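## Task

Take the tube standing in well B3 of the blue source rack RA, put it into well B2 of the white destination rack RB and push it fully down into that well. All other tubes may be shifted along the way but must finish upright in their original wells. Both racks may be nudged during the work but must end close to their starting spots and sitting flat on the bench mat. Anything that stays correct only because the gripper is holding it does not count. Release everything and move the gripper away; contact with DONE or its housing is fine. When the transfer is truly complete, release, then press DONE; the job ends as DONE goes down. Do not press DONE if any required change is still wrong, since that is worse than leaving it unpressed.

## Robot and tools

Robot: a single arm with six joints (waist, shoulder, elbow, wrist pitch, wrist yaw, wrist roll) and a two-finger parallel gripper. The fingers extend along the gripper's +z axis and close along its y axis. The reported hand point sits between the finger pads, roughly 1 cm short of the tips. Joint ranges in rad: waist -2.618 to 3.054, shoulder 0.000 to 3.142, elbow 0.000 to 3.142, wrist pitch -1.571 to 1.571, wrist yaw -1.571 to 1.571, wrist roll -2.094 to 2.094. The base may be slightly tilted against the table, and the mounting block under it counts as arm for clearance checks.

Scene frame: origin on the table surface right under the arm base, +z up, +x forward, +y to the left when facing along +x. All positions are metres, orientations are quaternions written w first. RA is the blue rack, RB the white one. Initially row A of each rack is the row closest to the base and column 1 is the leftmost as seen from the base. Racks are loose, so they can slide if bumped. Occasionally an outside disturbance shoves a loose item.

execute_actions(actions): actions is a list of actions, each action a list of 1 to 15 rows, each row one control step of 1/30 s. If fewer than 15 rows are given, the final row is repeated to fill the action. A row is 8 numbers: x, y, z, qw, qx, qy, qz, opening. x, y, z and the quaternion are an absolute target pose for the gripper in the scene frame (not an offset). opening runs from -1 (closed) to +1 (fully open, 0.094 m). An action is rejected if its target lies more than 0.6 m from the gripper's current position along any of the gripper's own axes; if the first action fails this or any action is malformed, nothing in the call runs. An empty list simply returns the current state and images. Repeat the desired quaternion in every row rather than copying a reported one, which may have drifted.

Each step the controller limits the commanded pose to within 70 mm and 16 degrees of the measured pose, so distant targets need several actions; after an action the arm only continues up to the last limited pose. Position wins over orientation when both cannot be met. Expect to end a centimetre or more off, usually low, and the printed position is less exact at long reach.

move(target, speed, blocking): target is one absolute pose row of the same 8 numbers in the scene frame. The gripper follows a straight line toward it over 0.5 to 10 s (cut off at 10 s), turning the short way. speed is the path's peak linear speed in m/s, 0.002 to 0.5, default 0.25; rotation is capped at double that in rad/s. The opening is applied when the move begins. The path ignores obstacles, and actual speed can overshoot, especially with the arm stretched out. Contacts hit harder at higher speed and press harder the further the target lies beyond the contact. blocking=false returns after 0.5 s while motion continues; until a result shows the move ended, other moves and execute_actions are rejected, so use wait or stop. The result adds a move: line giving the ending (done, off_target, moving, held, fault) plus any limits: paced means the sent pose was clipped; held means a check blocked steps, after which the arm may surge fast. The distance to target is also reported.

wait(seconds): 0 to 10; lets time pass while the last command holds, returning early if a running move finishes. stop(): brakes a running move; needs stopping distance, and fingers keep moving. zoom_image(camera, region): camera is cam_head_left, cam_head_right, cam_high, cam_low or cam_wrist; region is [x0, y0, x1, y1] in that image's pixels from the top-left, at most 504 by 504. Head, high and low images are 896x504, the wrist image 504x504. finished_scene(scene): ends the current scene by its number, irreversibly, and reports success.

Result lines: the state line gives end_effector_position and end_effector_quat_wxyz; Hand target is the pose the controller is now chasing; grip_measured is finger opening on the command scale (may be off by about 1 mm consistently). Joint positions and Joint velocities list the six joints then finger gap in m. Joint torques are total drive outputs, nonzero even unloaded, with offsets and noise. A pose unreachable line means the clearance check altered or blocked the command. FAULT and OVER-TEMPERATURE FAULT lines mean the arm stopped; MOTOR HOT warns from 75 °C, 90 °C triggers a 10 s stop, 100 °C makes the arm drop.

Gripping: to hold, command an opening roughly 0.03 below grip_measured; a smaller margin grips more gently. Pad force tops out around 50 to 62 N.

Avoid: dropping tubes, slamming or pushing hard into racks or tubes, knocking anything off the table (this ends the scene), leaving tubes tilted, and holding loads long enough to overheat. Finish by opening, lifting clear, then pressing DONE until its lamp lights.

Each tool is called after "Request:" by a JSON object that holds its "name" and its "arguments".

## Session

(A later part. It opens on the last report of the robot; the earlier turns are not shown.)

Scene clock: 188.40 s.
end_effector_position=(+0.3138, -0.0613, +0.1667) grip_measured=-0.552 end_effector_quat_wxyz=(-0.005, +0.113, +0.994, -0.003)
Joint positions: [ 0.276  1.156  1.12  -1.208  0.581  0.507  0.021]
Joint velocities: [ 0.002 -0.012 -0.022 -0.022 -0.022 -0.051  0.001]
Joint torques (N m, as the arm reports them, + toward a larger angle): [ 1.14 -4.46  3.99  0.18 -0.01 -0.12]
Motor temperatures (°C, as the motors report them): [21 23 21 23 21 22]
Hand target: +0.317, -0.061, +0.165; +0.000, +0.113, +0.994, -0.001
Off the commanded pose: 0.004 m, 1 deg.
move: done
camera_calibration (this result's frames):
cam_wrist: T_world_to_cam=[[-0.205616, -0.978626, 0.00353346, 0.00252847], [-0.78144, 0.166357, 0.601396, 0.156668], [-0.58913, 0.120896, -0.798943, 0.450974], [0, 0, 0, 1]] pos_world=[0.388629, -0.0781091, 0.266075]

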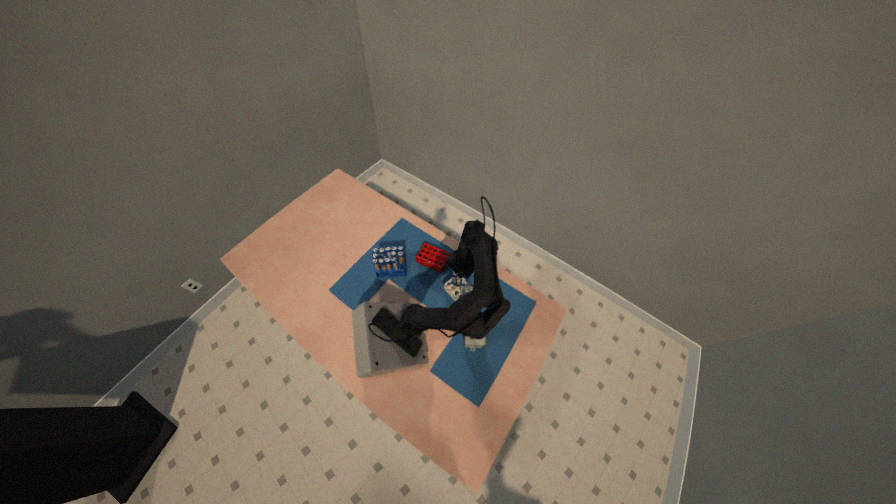

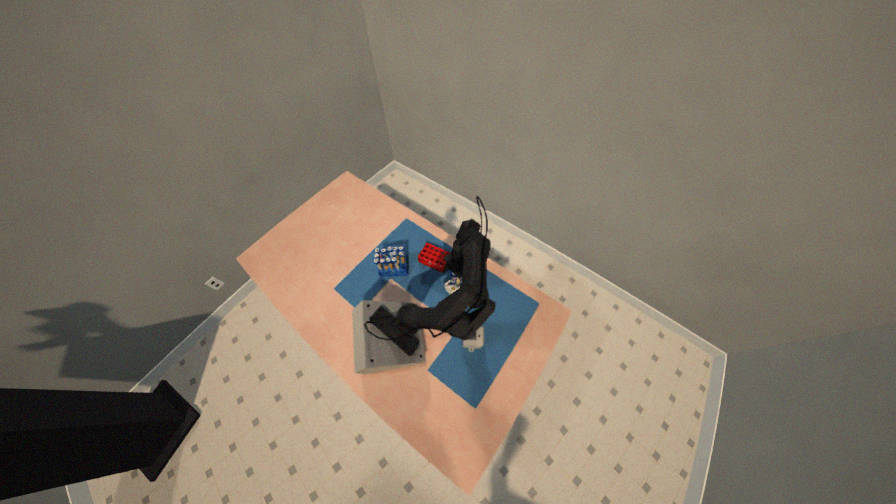

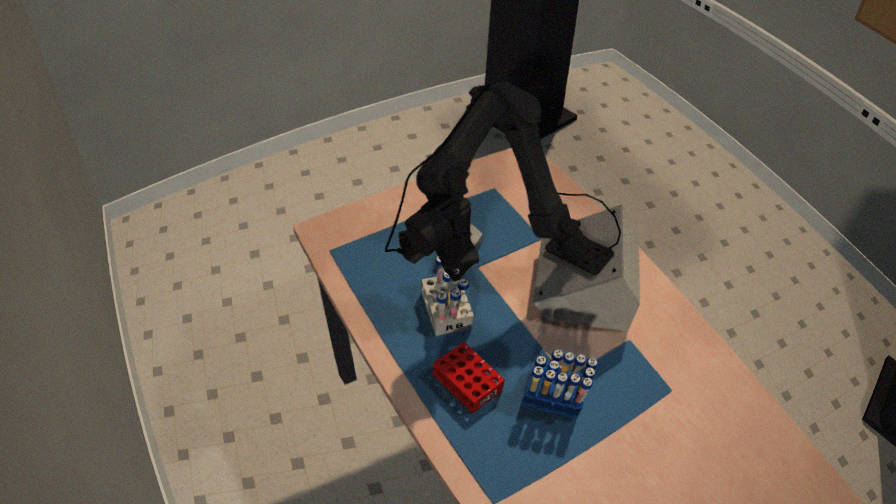

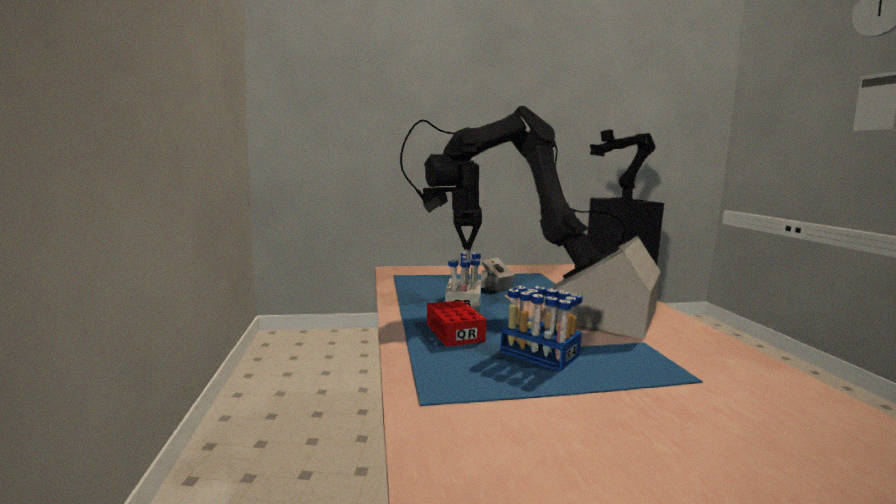

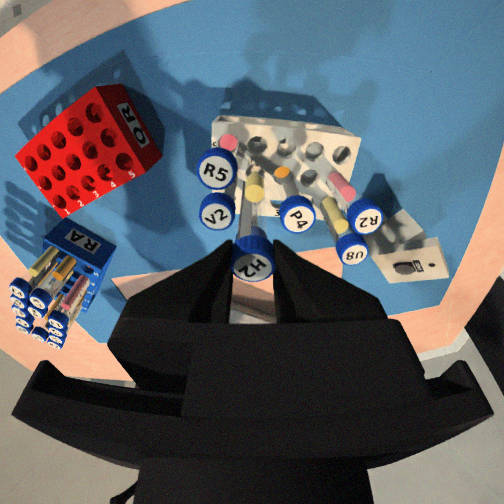

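Request:
{"name": "move", "arguments": {"target": [0.319,-0.0615,0.122,0,-0.113,-0.994,0,-0.6], "speed": 0.015}}

Request:
{"name": "move", "arguments": {"target": [0.319,-0.0615,0.128,0,-0.113,-0.994,0,-0.42], "speed": 0.015}}

Request:
{"name": "move", "arguments": {"target": [0.319,-0.064,0.19,0,-0.113,-0.994,0,-0.42], "speed": 0.05}}

Scene clock: 196.43 s.
end_effector_position=(+0.3151, -0.0639, +0.1249) grip_measured=-0.552 end_effector_quat_wxyz=(-0.005, +0.113, +0.994, -0.004)
Joint positions: [ 0.148  1.171  0.995 -0.993  0.536  0.368  0.021]
Joint velocities: [ 0.017 -0.012 -0.002  0.007 -0.022 -0.037  0.001]
Joint torques (N m, as the arm reports them, + toward a larger angle): [ 1.2  -4.5   4.05  0.3  -0.02 -0.07]
Motor temperatures (°C, as the motors report them): [21 23 21 23 21 22]
Hand target: +0.319, -0.063, +0.122; +0.000, +0.113, +0.994, -0.002
Off the commanded pose: 0.005 m, 1 deg.
move: done
camera_calibration (this result's frames):
cam_wrist: T_world_to_cam=[[-0.20718, -0.978291, 0.00475593, 0.00080667], [-0.781366, 0.168397, 0.600925, 0.183386], [-0.58868, 0.120783, -0.799292, 0.418534], [0, 0, 0, 1]] pos_world=[0.389842, -0.0806444, 0.224326]

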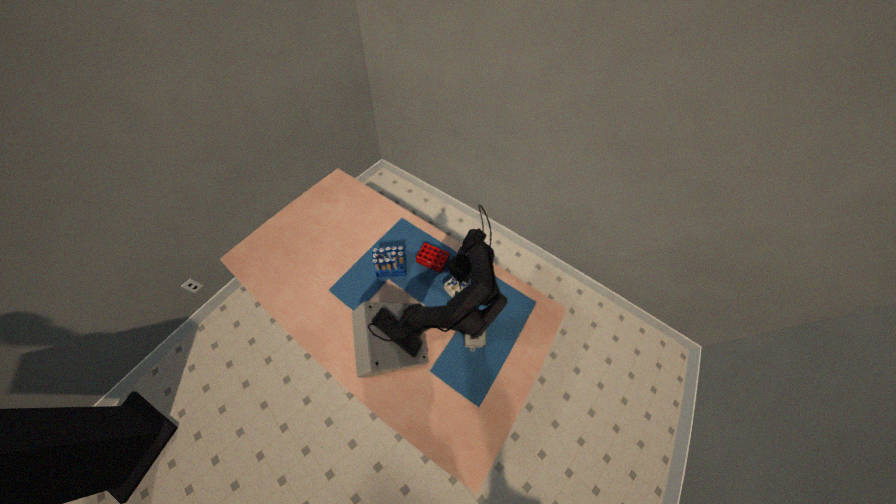

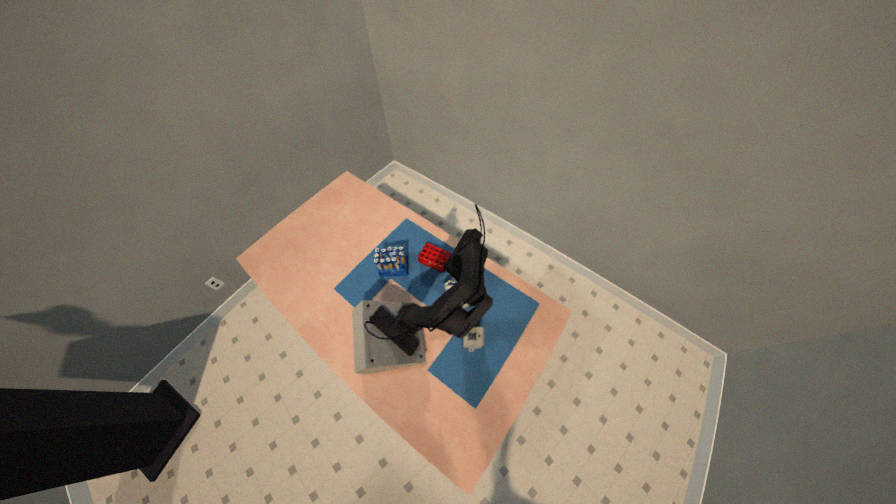

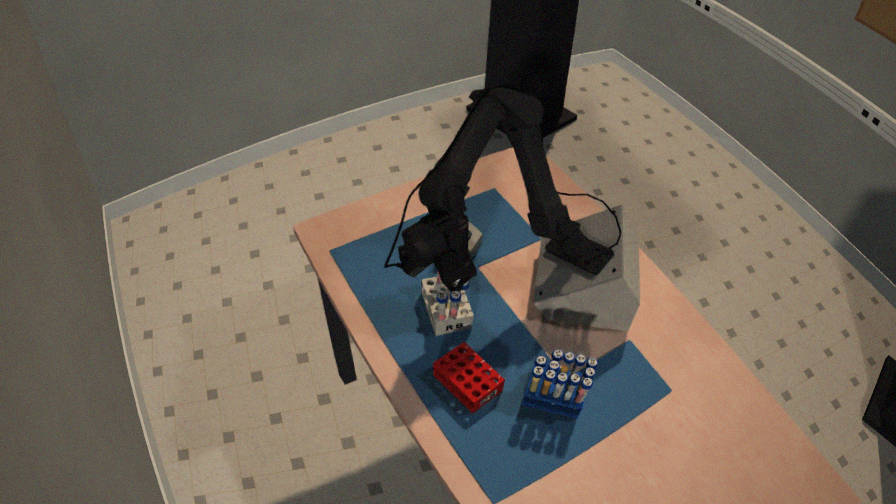

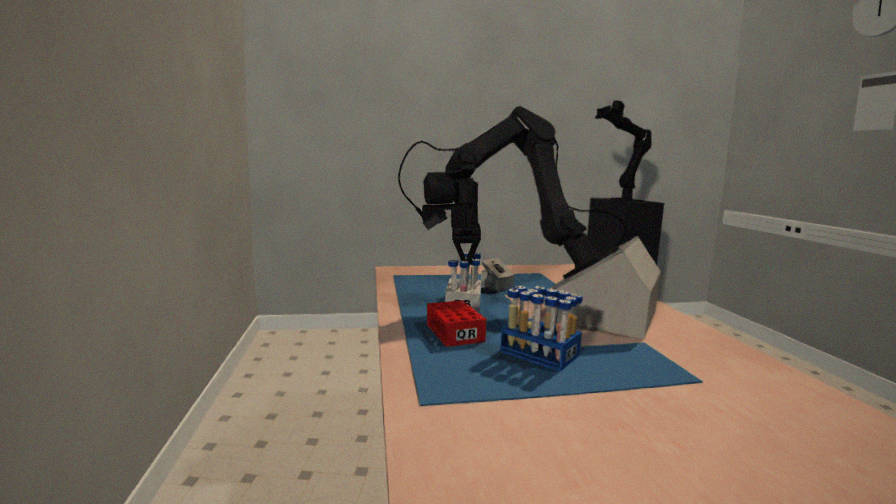

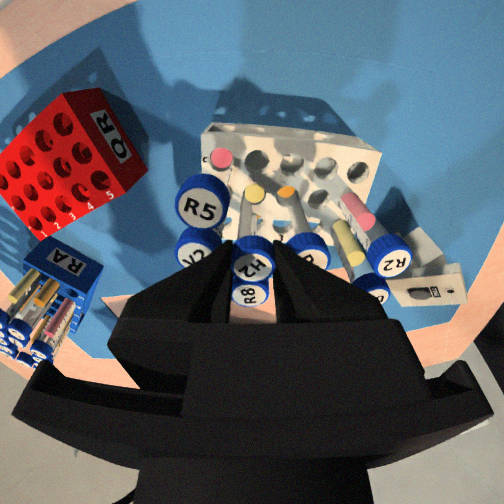

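Scene clock: 197.13 s.
end_effector_position=(+0.3152, -0.0644, +0.1249) grip_measured=-0.423 end_effector_quat_wxyz=(-0.005, +0.113, +0.994, -0.005)
Joint positions: [ 0.148  1.171  0.995 -0.993  0.539  0.367  0.027]
Joint velocities: [-0.007 -0.002 -0.002  0.007  0.037  0.037 -0.001]
Joint torques (N m, as the arm reports them, + toward a larger angle): [ 2.42 -4.96  4.93  0.04 -0.07  0.05]
Motor temperatures (°C, as the motors report them): [21 23 21 23 21 22]
Hand target: +0.319, -0.062, +0.128; +0.000, +0.113, +0.994, +0.000
Off the commanded pose: 0.006 m, 1 deg.
move: done
camera_calibration (this result's frames):
cam_wrist: T_world_to_cam=[[-0.206773, -0.978359, 0.00762029, -0.000194719], [-0.781691, 0.169882, 0.600083, 0.183838], [-0.588391, 0.118125, -0.799901, 0.41846], [0, 0, 0, 1]] pos_world=[0.389883, -0.0808517, 0.224411]

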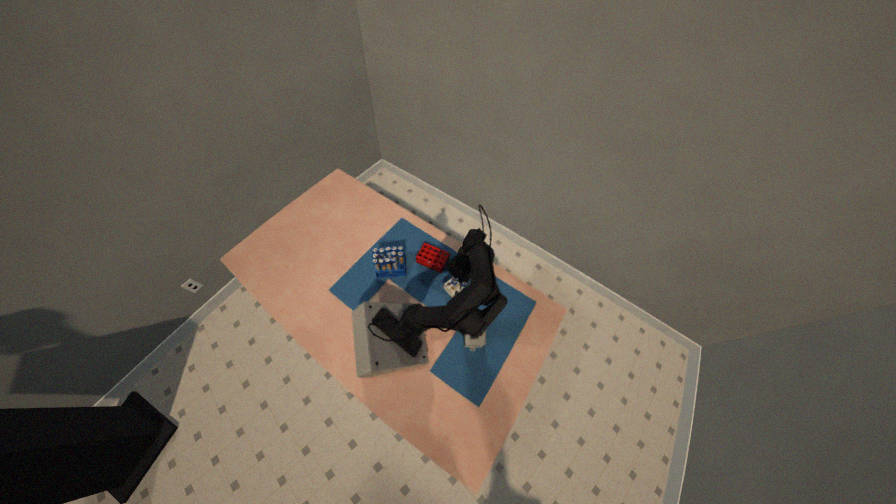

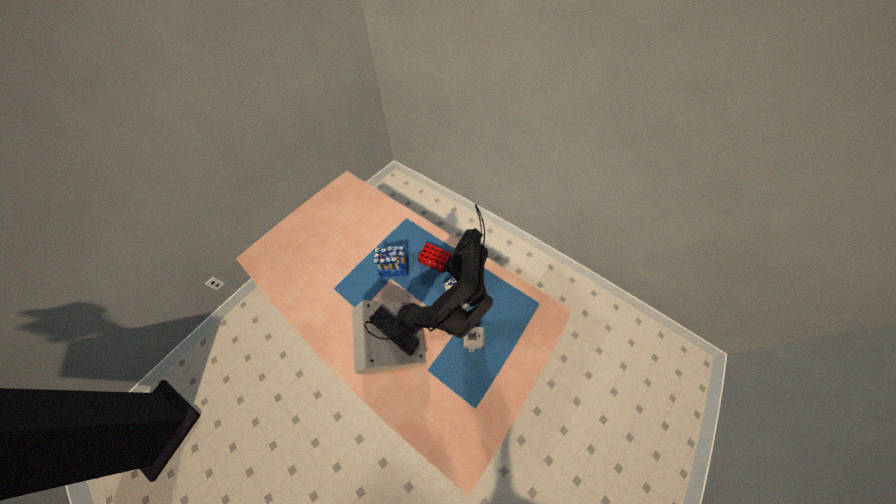

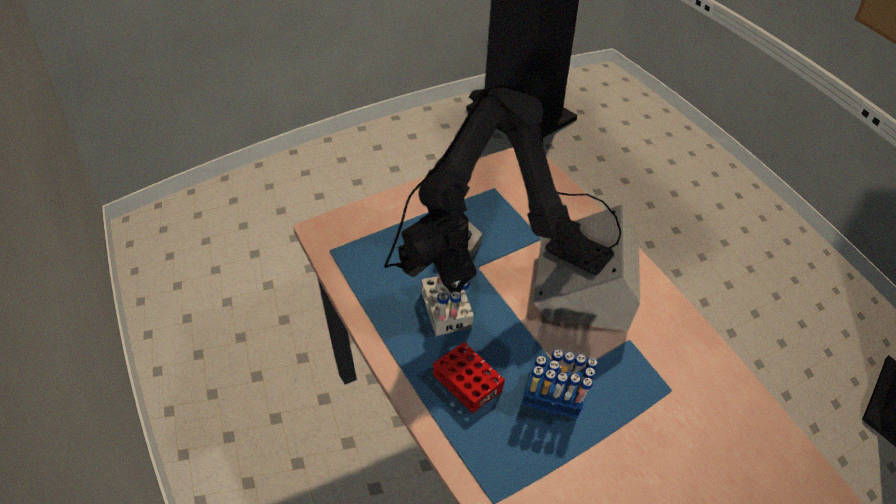

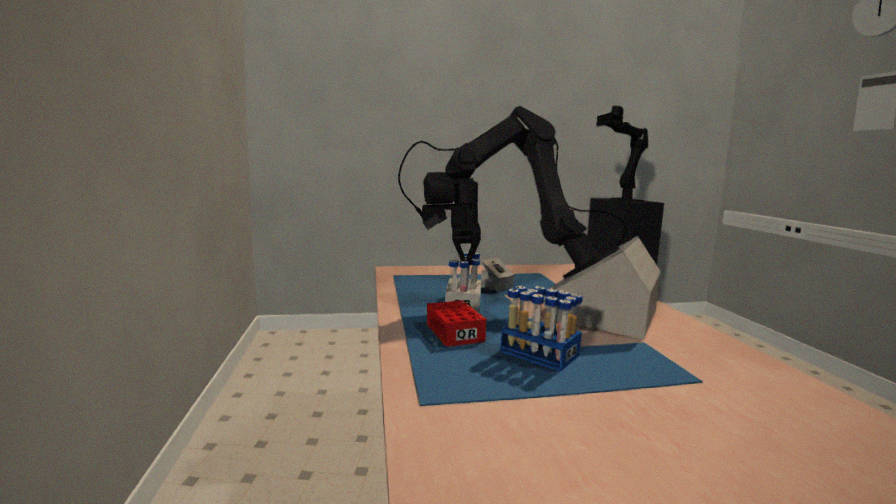

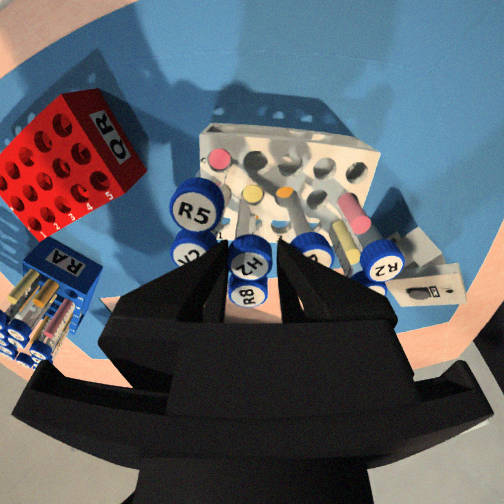

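Scene clock: 198.93 s.
end_effector_position=(+0.3116, -0.0615, +0.1795) grip_measured=-0.422 end_effector_quat_wxyz=(-0.018, +0.107, +0.994, -0.002)
Joint positions: [ 0.308  1.171  1.178 -1.298  0.579  0.546  0.027]
Joint velocities: [ 0.002  0.017 -0.007  0.007  0.081 -0.007 -0.   ]
Joint torques (N m, as the arm reports them, + toward a larger angle): [ 3.05 -5.55  6.19 -0.06  0.09  0.08]
Motor temperatures (°C, as the motors report them): [21 23 21 23 21 22]
Hand target: +0.318, -0.063, +0.190; -0.001, +0.114, +0.993, +0.003
Off the commanded pose: 0.013 m, 2 deg.
move: off_target
camera_calibration (this result's frames):
cam_wrist: T_world_to_cam=[[-0.1945, -0.980893, 0.00436479, -0.00185339], [-0.768259, 0.155101, 0.621065, 0.138912], [-0.609875, 0.117444, -0.783747, 0.463368], [0, 0, 0, 1]] pos_world=[0.388957, -0.077783, 0.276898]

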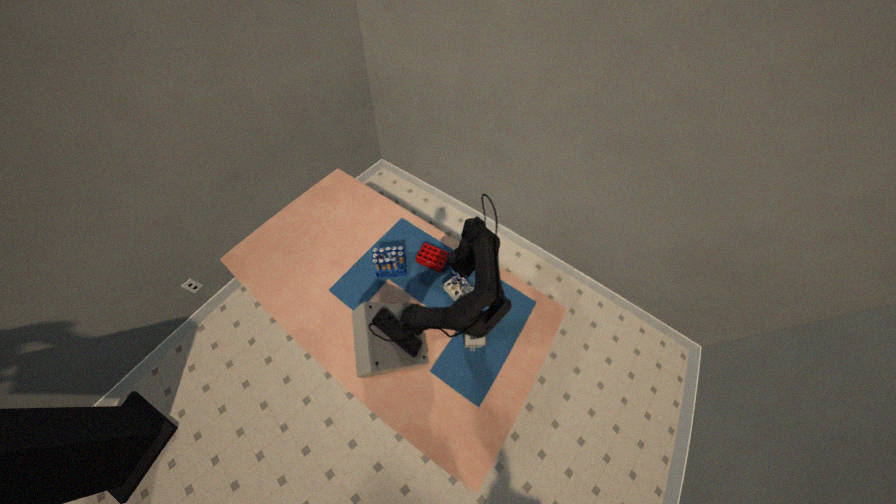

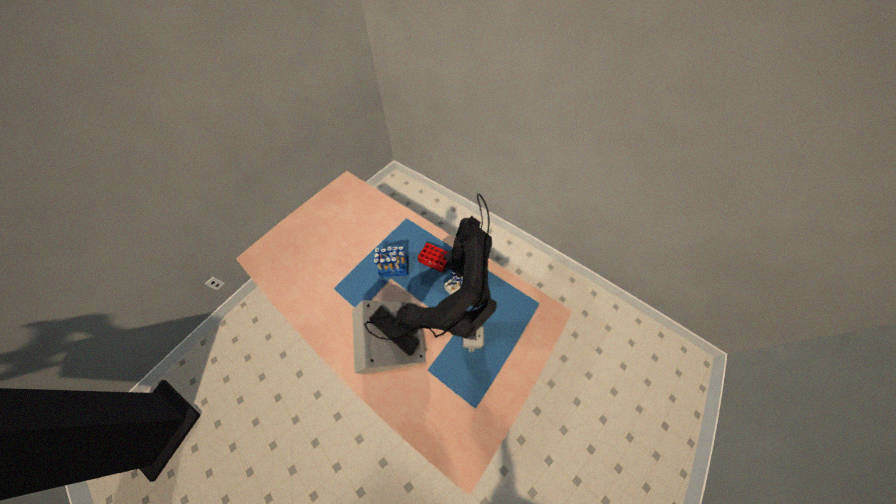

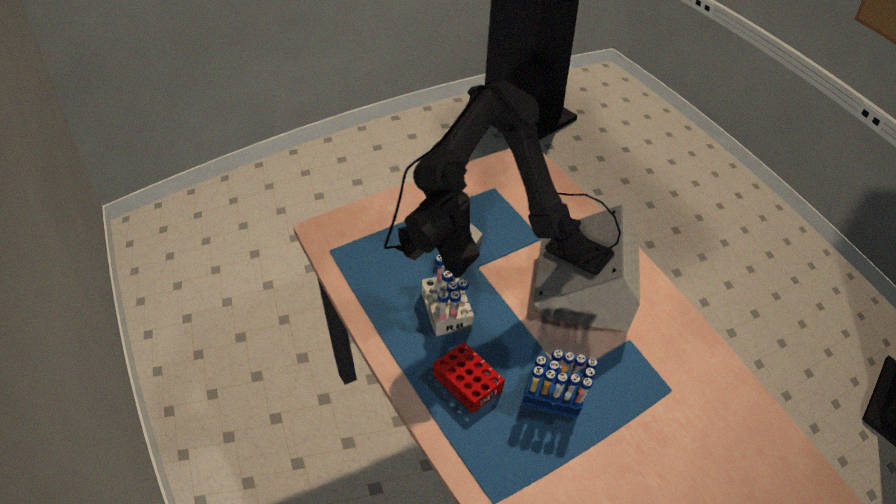

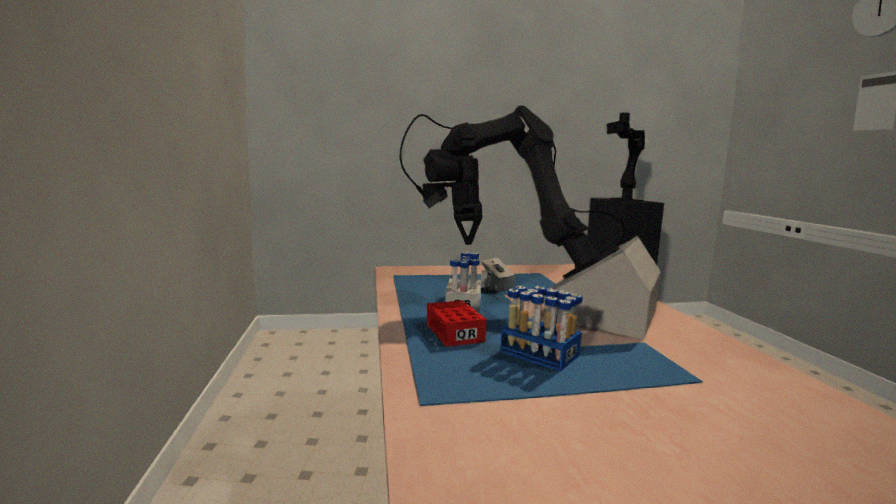

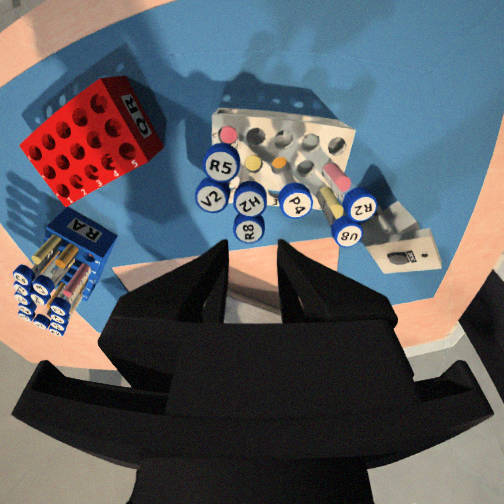

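Request:
{"name": "move", "arguments": {"target": [0.27,-0.19,0.17,0,-0.3,-0.954,0,-1]}}

Scene clock: 213.87 s.
end_effector_position=(+0.2617, -0.1876, +0.1642) grip_measured=-0.989 end_effector_quat_wxyz=(-0.027, +0.291, +0.956, -0.007)
Joint positions: [-0.53   0.924  1.105 -1.161  0.202  0.112  0.001]
Joint velocities: [-0.012  0.002 -0.022 -0.022 -0.051 -0.022  0.001]
Joint torques (N m, as the arm reports them, + toward a larger angle): [-0.6  -9.01  4.95  0.17 -0.06 -0.11]
Motor temperatures (°C, as the motors report them): [21 23 21 23 21 22]
Hand target: +0.266, -0.193, +0.172; -0.001, +0.294, +0.956, -0.012
Off the commanded pose: 0.010 m, 3 deg.
move: off_target
camera_calibration (this result's frames):
cam_wrist: T_world_to_cam=[[-0.541511, -0.840318, 0.0251361, -0.0214492], [-0.643507, 0.433553, 0.630818, 0.147651], [-0.540985, 0.325419, -0.775524, 0.455445], [0, 0, 0, 1]] pos_world=[0.329788, -0.230249, 0.260607]

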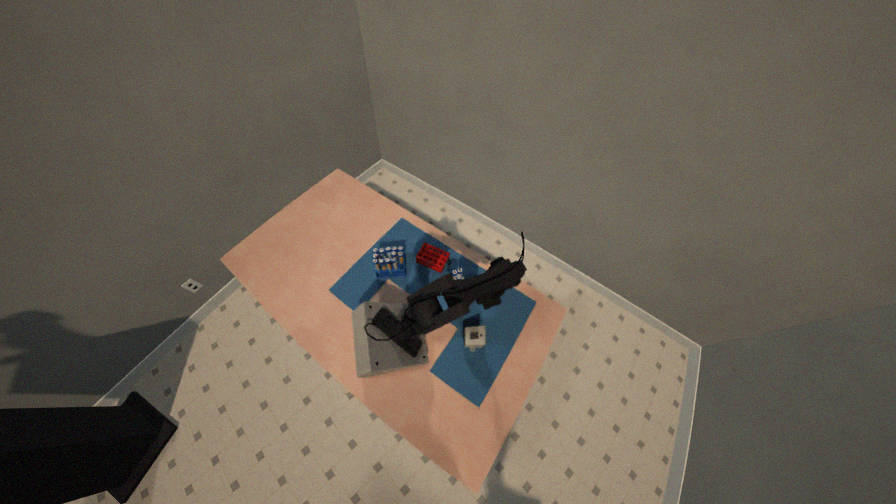

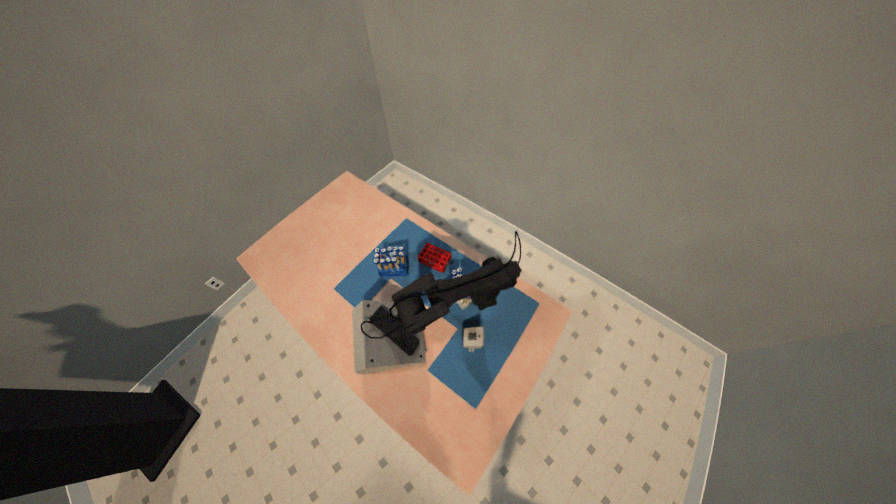

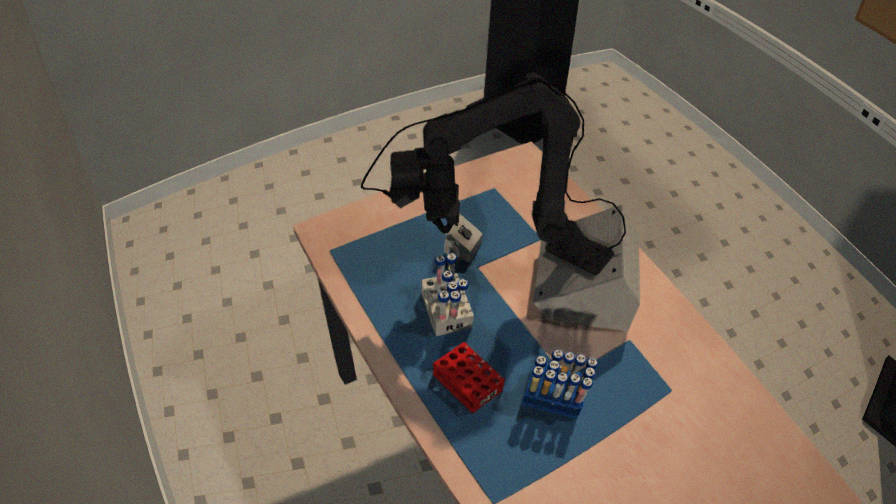

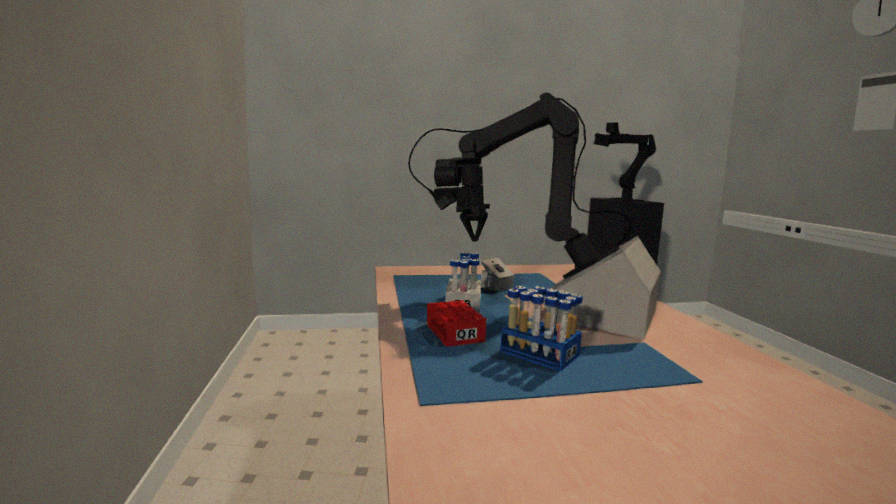

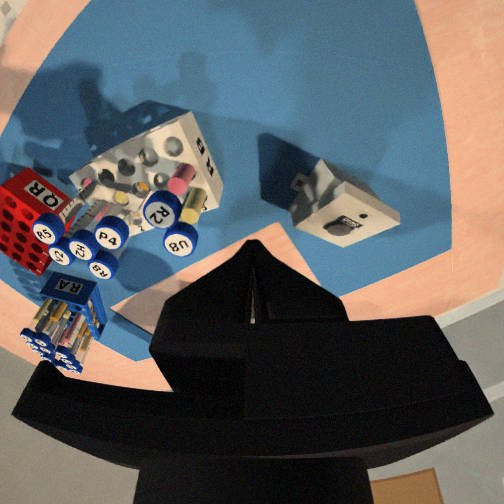

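Request:
{"name": "move", "arguments": {"target": [0.162,-0.24,0.11,0,-0.47,-0.883,0,-1], "speed": 0.15}}

Request:
{"name": "move", "arguments": {"target": [0.162,-0.24,0.06,0,-0.47,-0.883,0,-1], "speed": 0.02}}

Scene clock: 223.83 s.
end_effector_position=(+0.1589, -0.2361, +0.1134) grip_measured=-0.989 end_effector_quat_wxyz=(-0.012, +0.464, +0.886, -0.005)
Joint positions: [-1.364  0.867  0.798 -0.926 -0.299 -0.204  0.001]
Joint velocities: [-0.002 -0.002 -0.002 -0.007 -0.051  0.007 -0.001]
Joint torques (N m, as the arm reports them, + toward a larger angle): [-1.49 -3.38  4.34  0.23 -0.1  -0.07]
Motor temperatures (°C, as the motors report them): [21 24 21 23 21 22]
Hand target: +0.158, -0.241, +0.111; -0.008, +0.463, +0.886, -0.008
Off the commanded pose: 0.006 m, 2 deg.
move: done
camera_calibration (this result's frames):
cam_wrist: T_world_to_cam=[[-0.811461, -0.584153, 0.0172199, -0.0123143], [-0.455935, 0.651234, 0.606644, 0.158863], [-0.365587, 0.484417, -0.794787, 0.388012], [0, 0, 0, 1]] pos_world=[0.204291, -0.29861, 0.212226]

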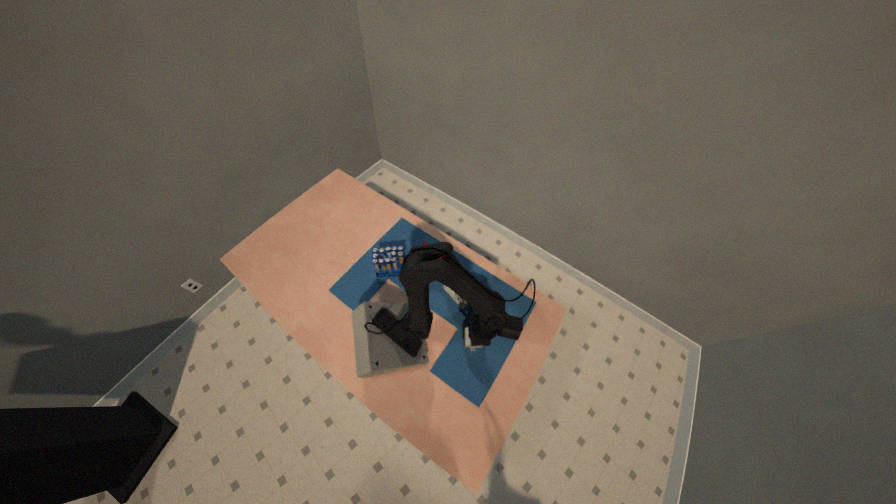

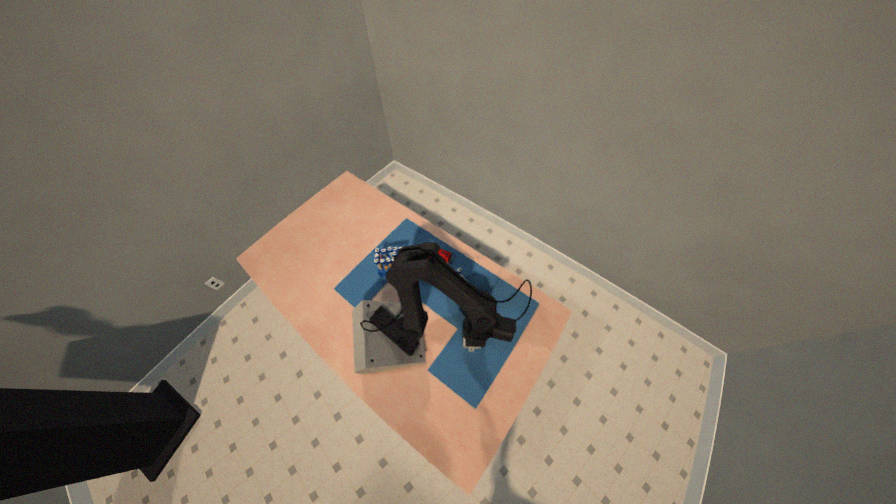

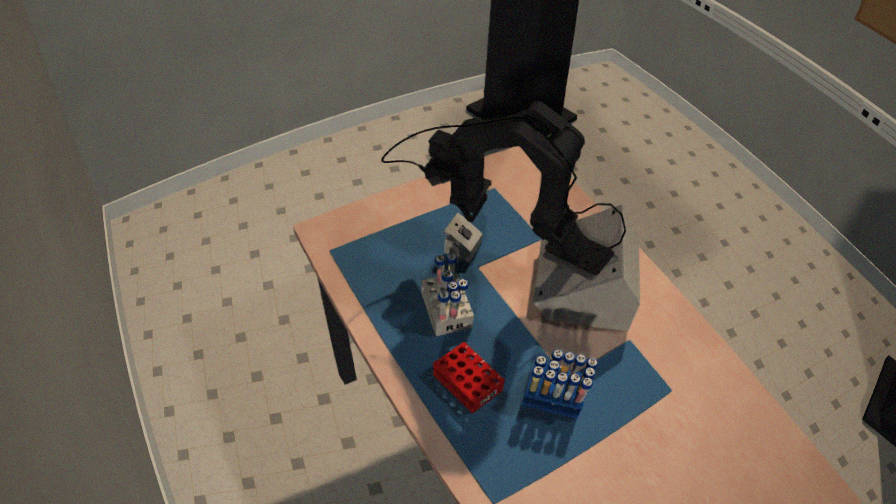

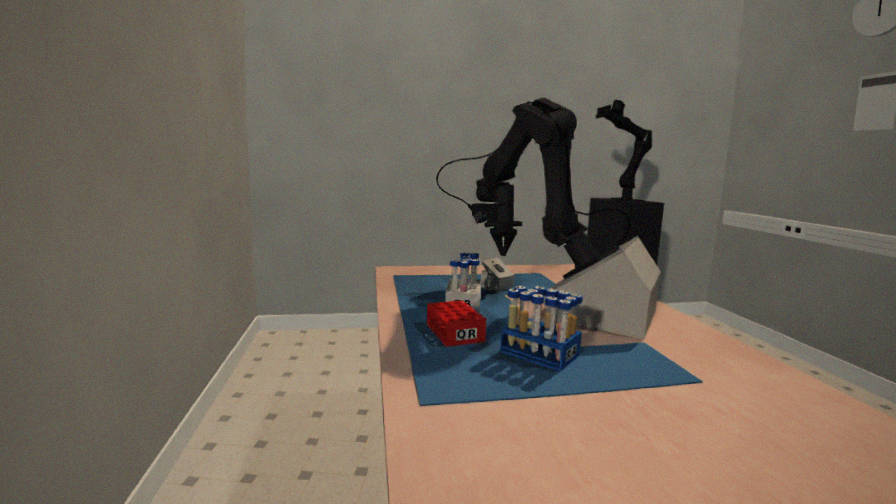

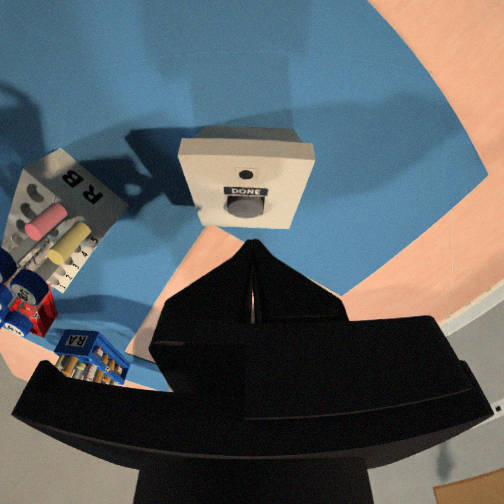

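Scene clock: 226.37 s.
end_effector_position=(+0.1587, -0.2358, +0.0713) grip_measured=-0.989 end_effector_quat_wxyz=(-0.009, +0.472, +0.881, +0.004)
Joint positions: [-1.3    0.961  0.697 -0.721 -0.282 -0.132  0.001]
Joint velocities: [-0.007 -0.027 -0.012  0.007 -0.051 -0.11   0.001]
Joint torques (N m, as the arm reports them, + toward a larger angle): no reading
Motor temperatures (°C, as the motors report them): [21 23 21 23 21 22]
move: unfinished (the scene ended)
camera_calibration (this result's frames):
cam_wrist: T_world_to_cam=[[-0.82219, -0.56921, -0.00167091, -0.00498734], [-0.45244, 0.651735, 0.60872, 0.183572], [-0.345401, 0.50124, -0.793383, 0.355082], [0, 0, 0, 1]] pos_world=[0.2016, -0.300461, 0.169964]
The task's run has ended: the event that ends the task has happened. This ends this scene only. If you have not yet called finished_scene for this scene, call it to go on to the next scene.

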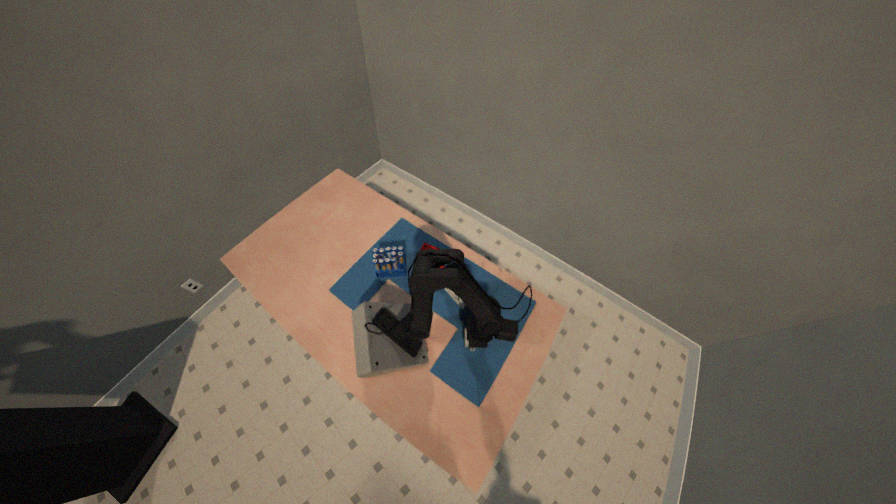

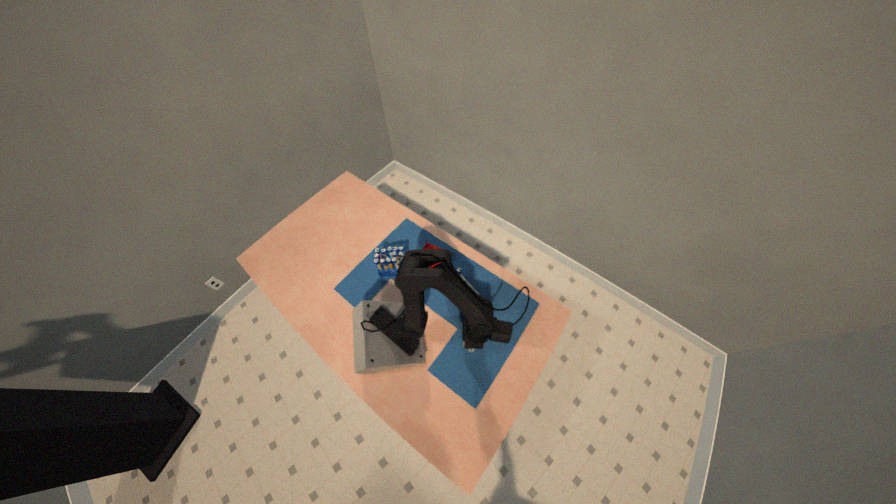

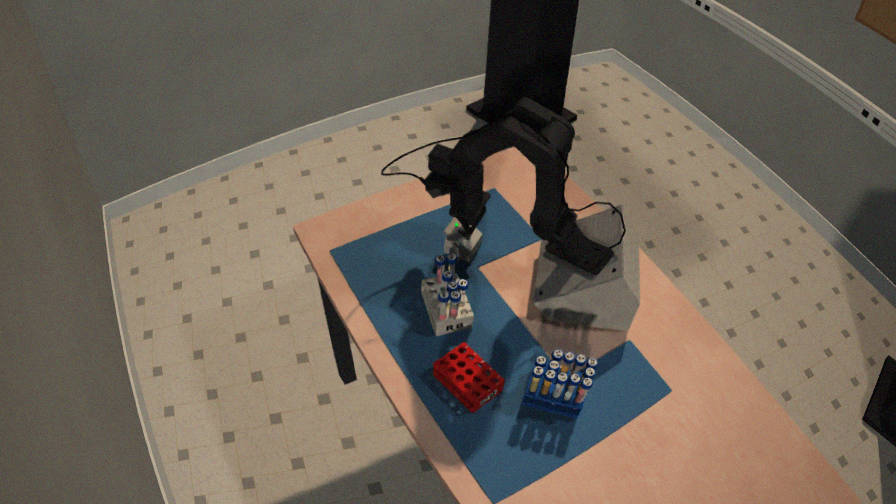

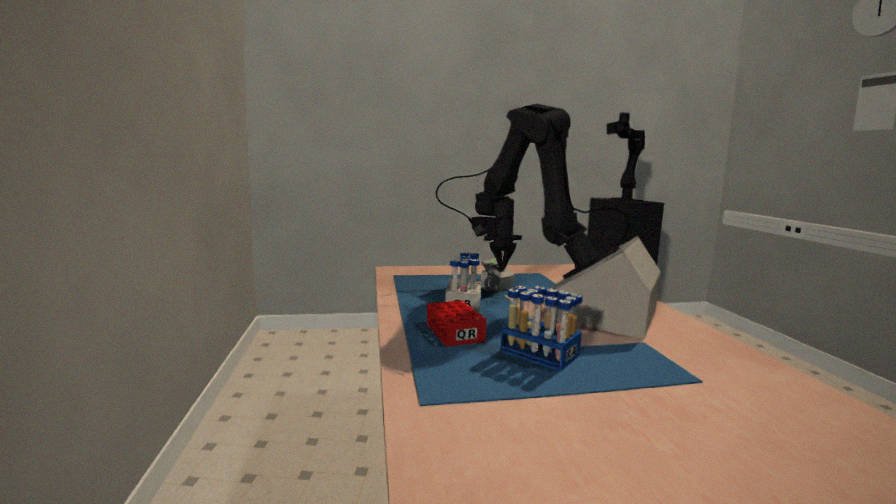

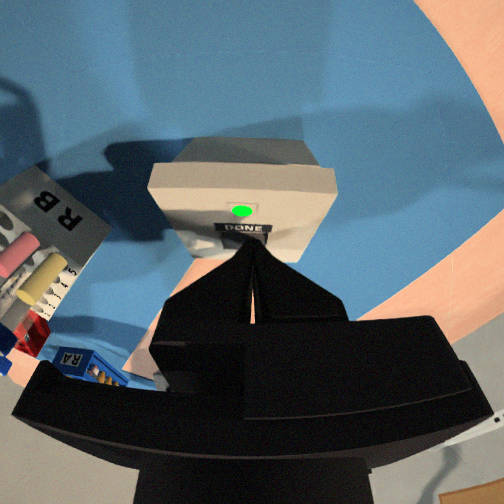

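Request:
{"name": "finished_scene", "arguments": {"scene": 1}}

The scene is finished: the task was done.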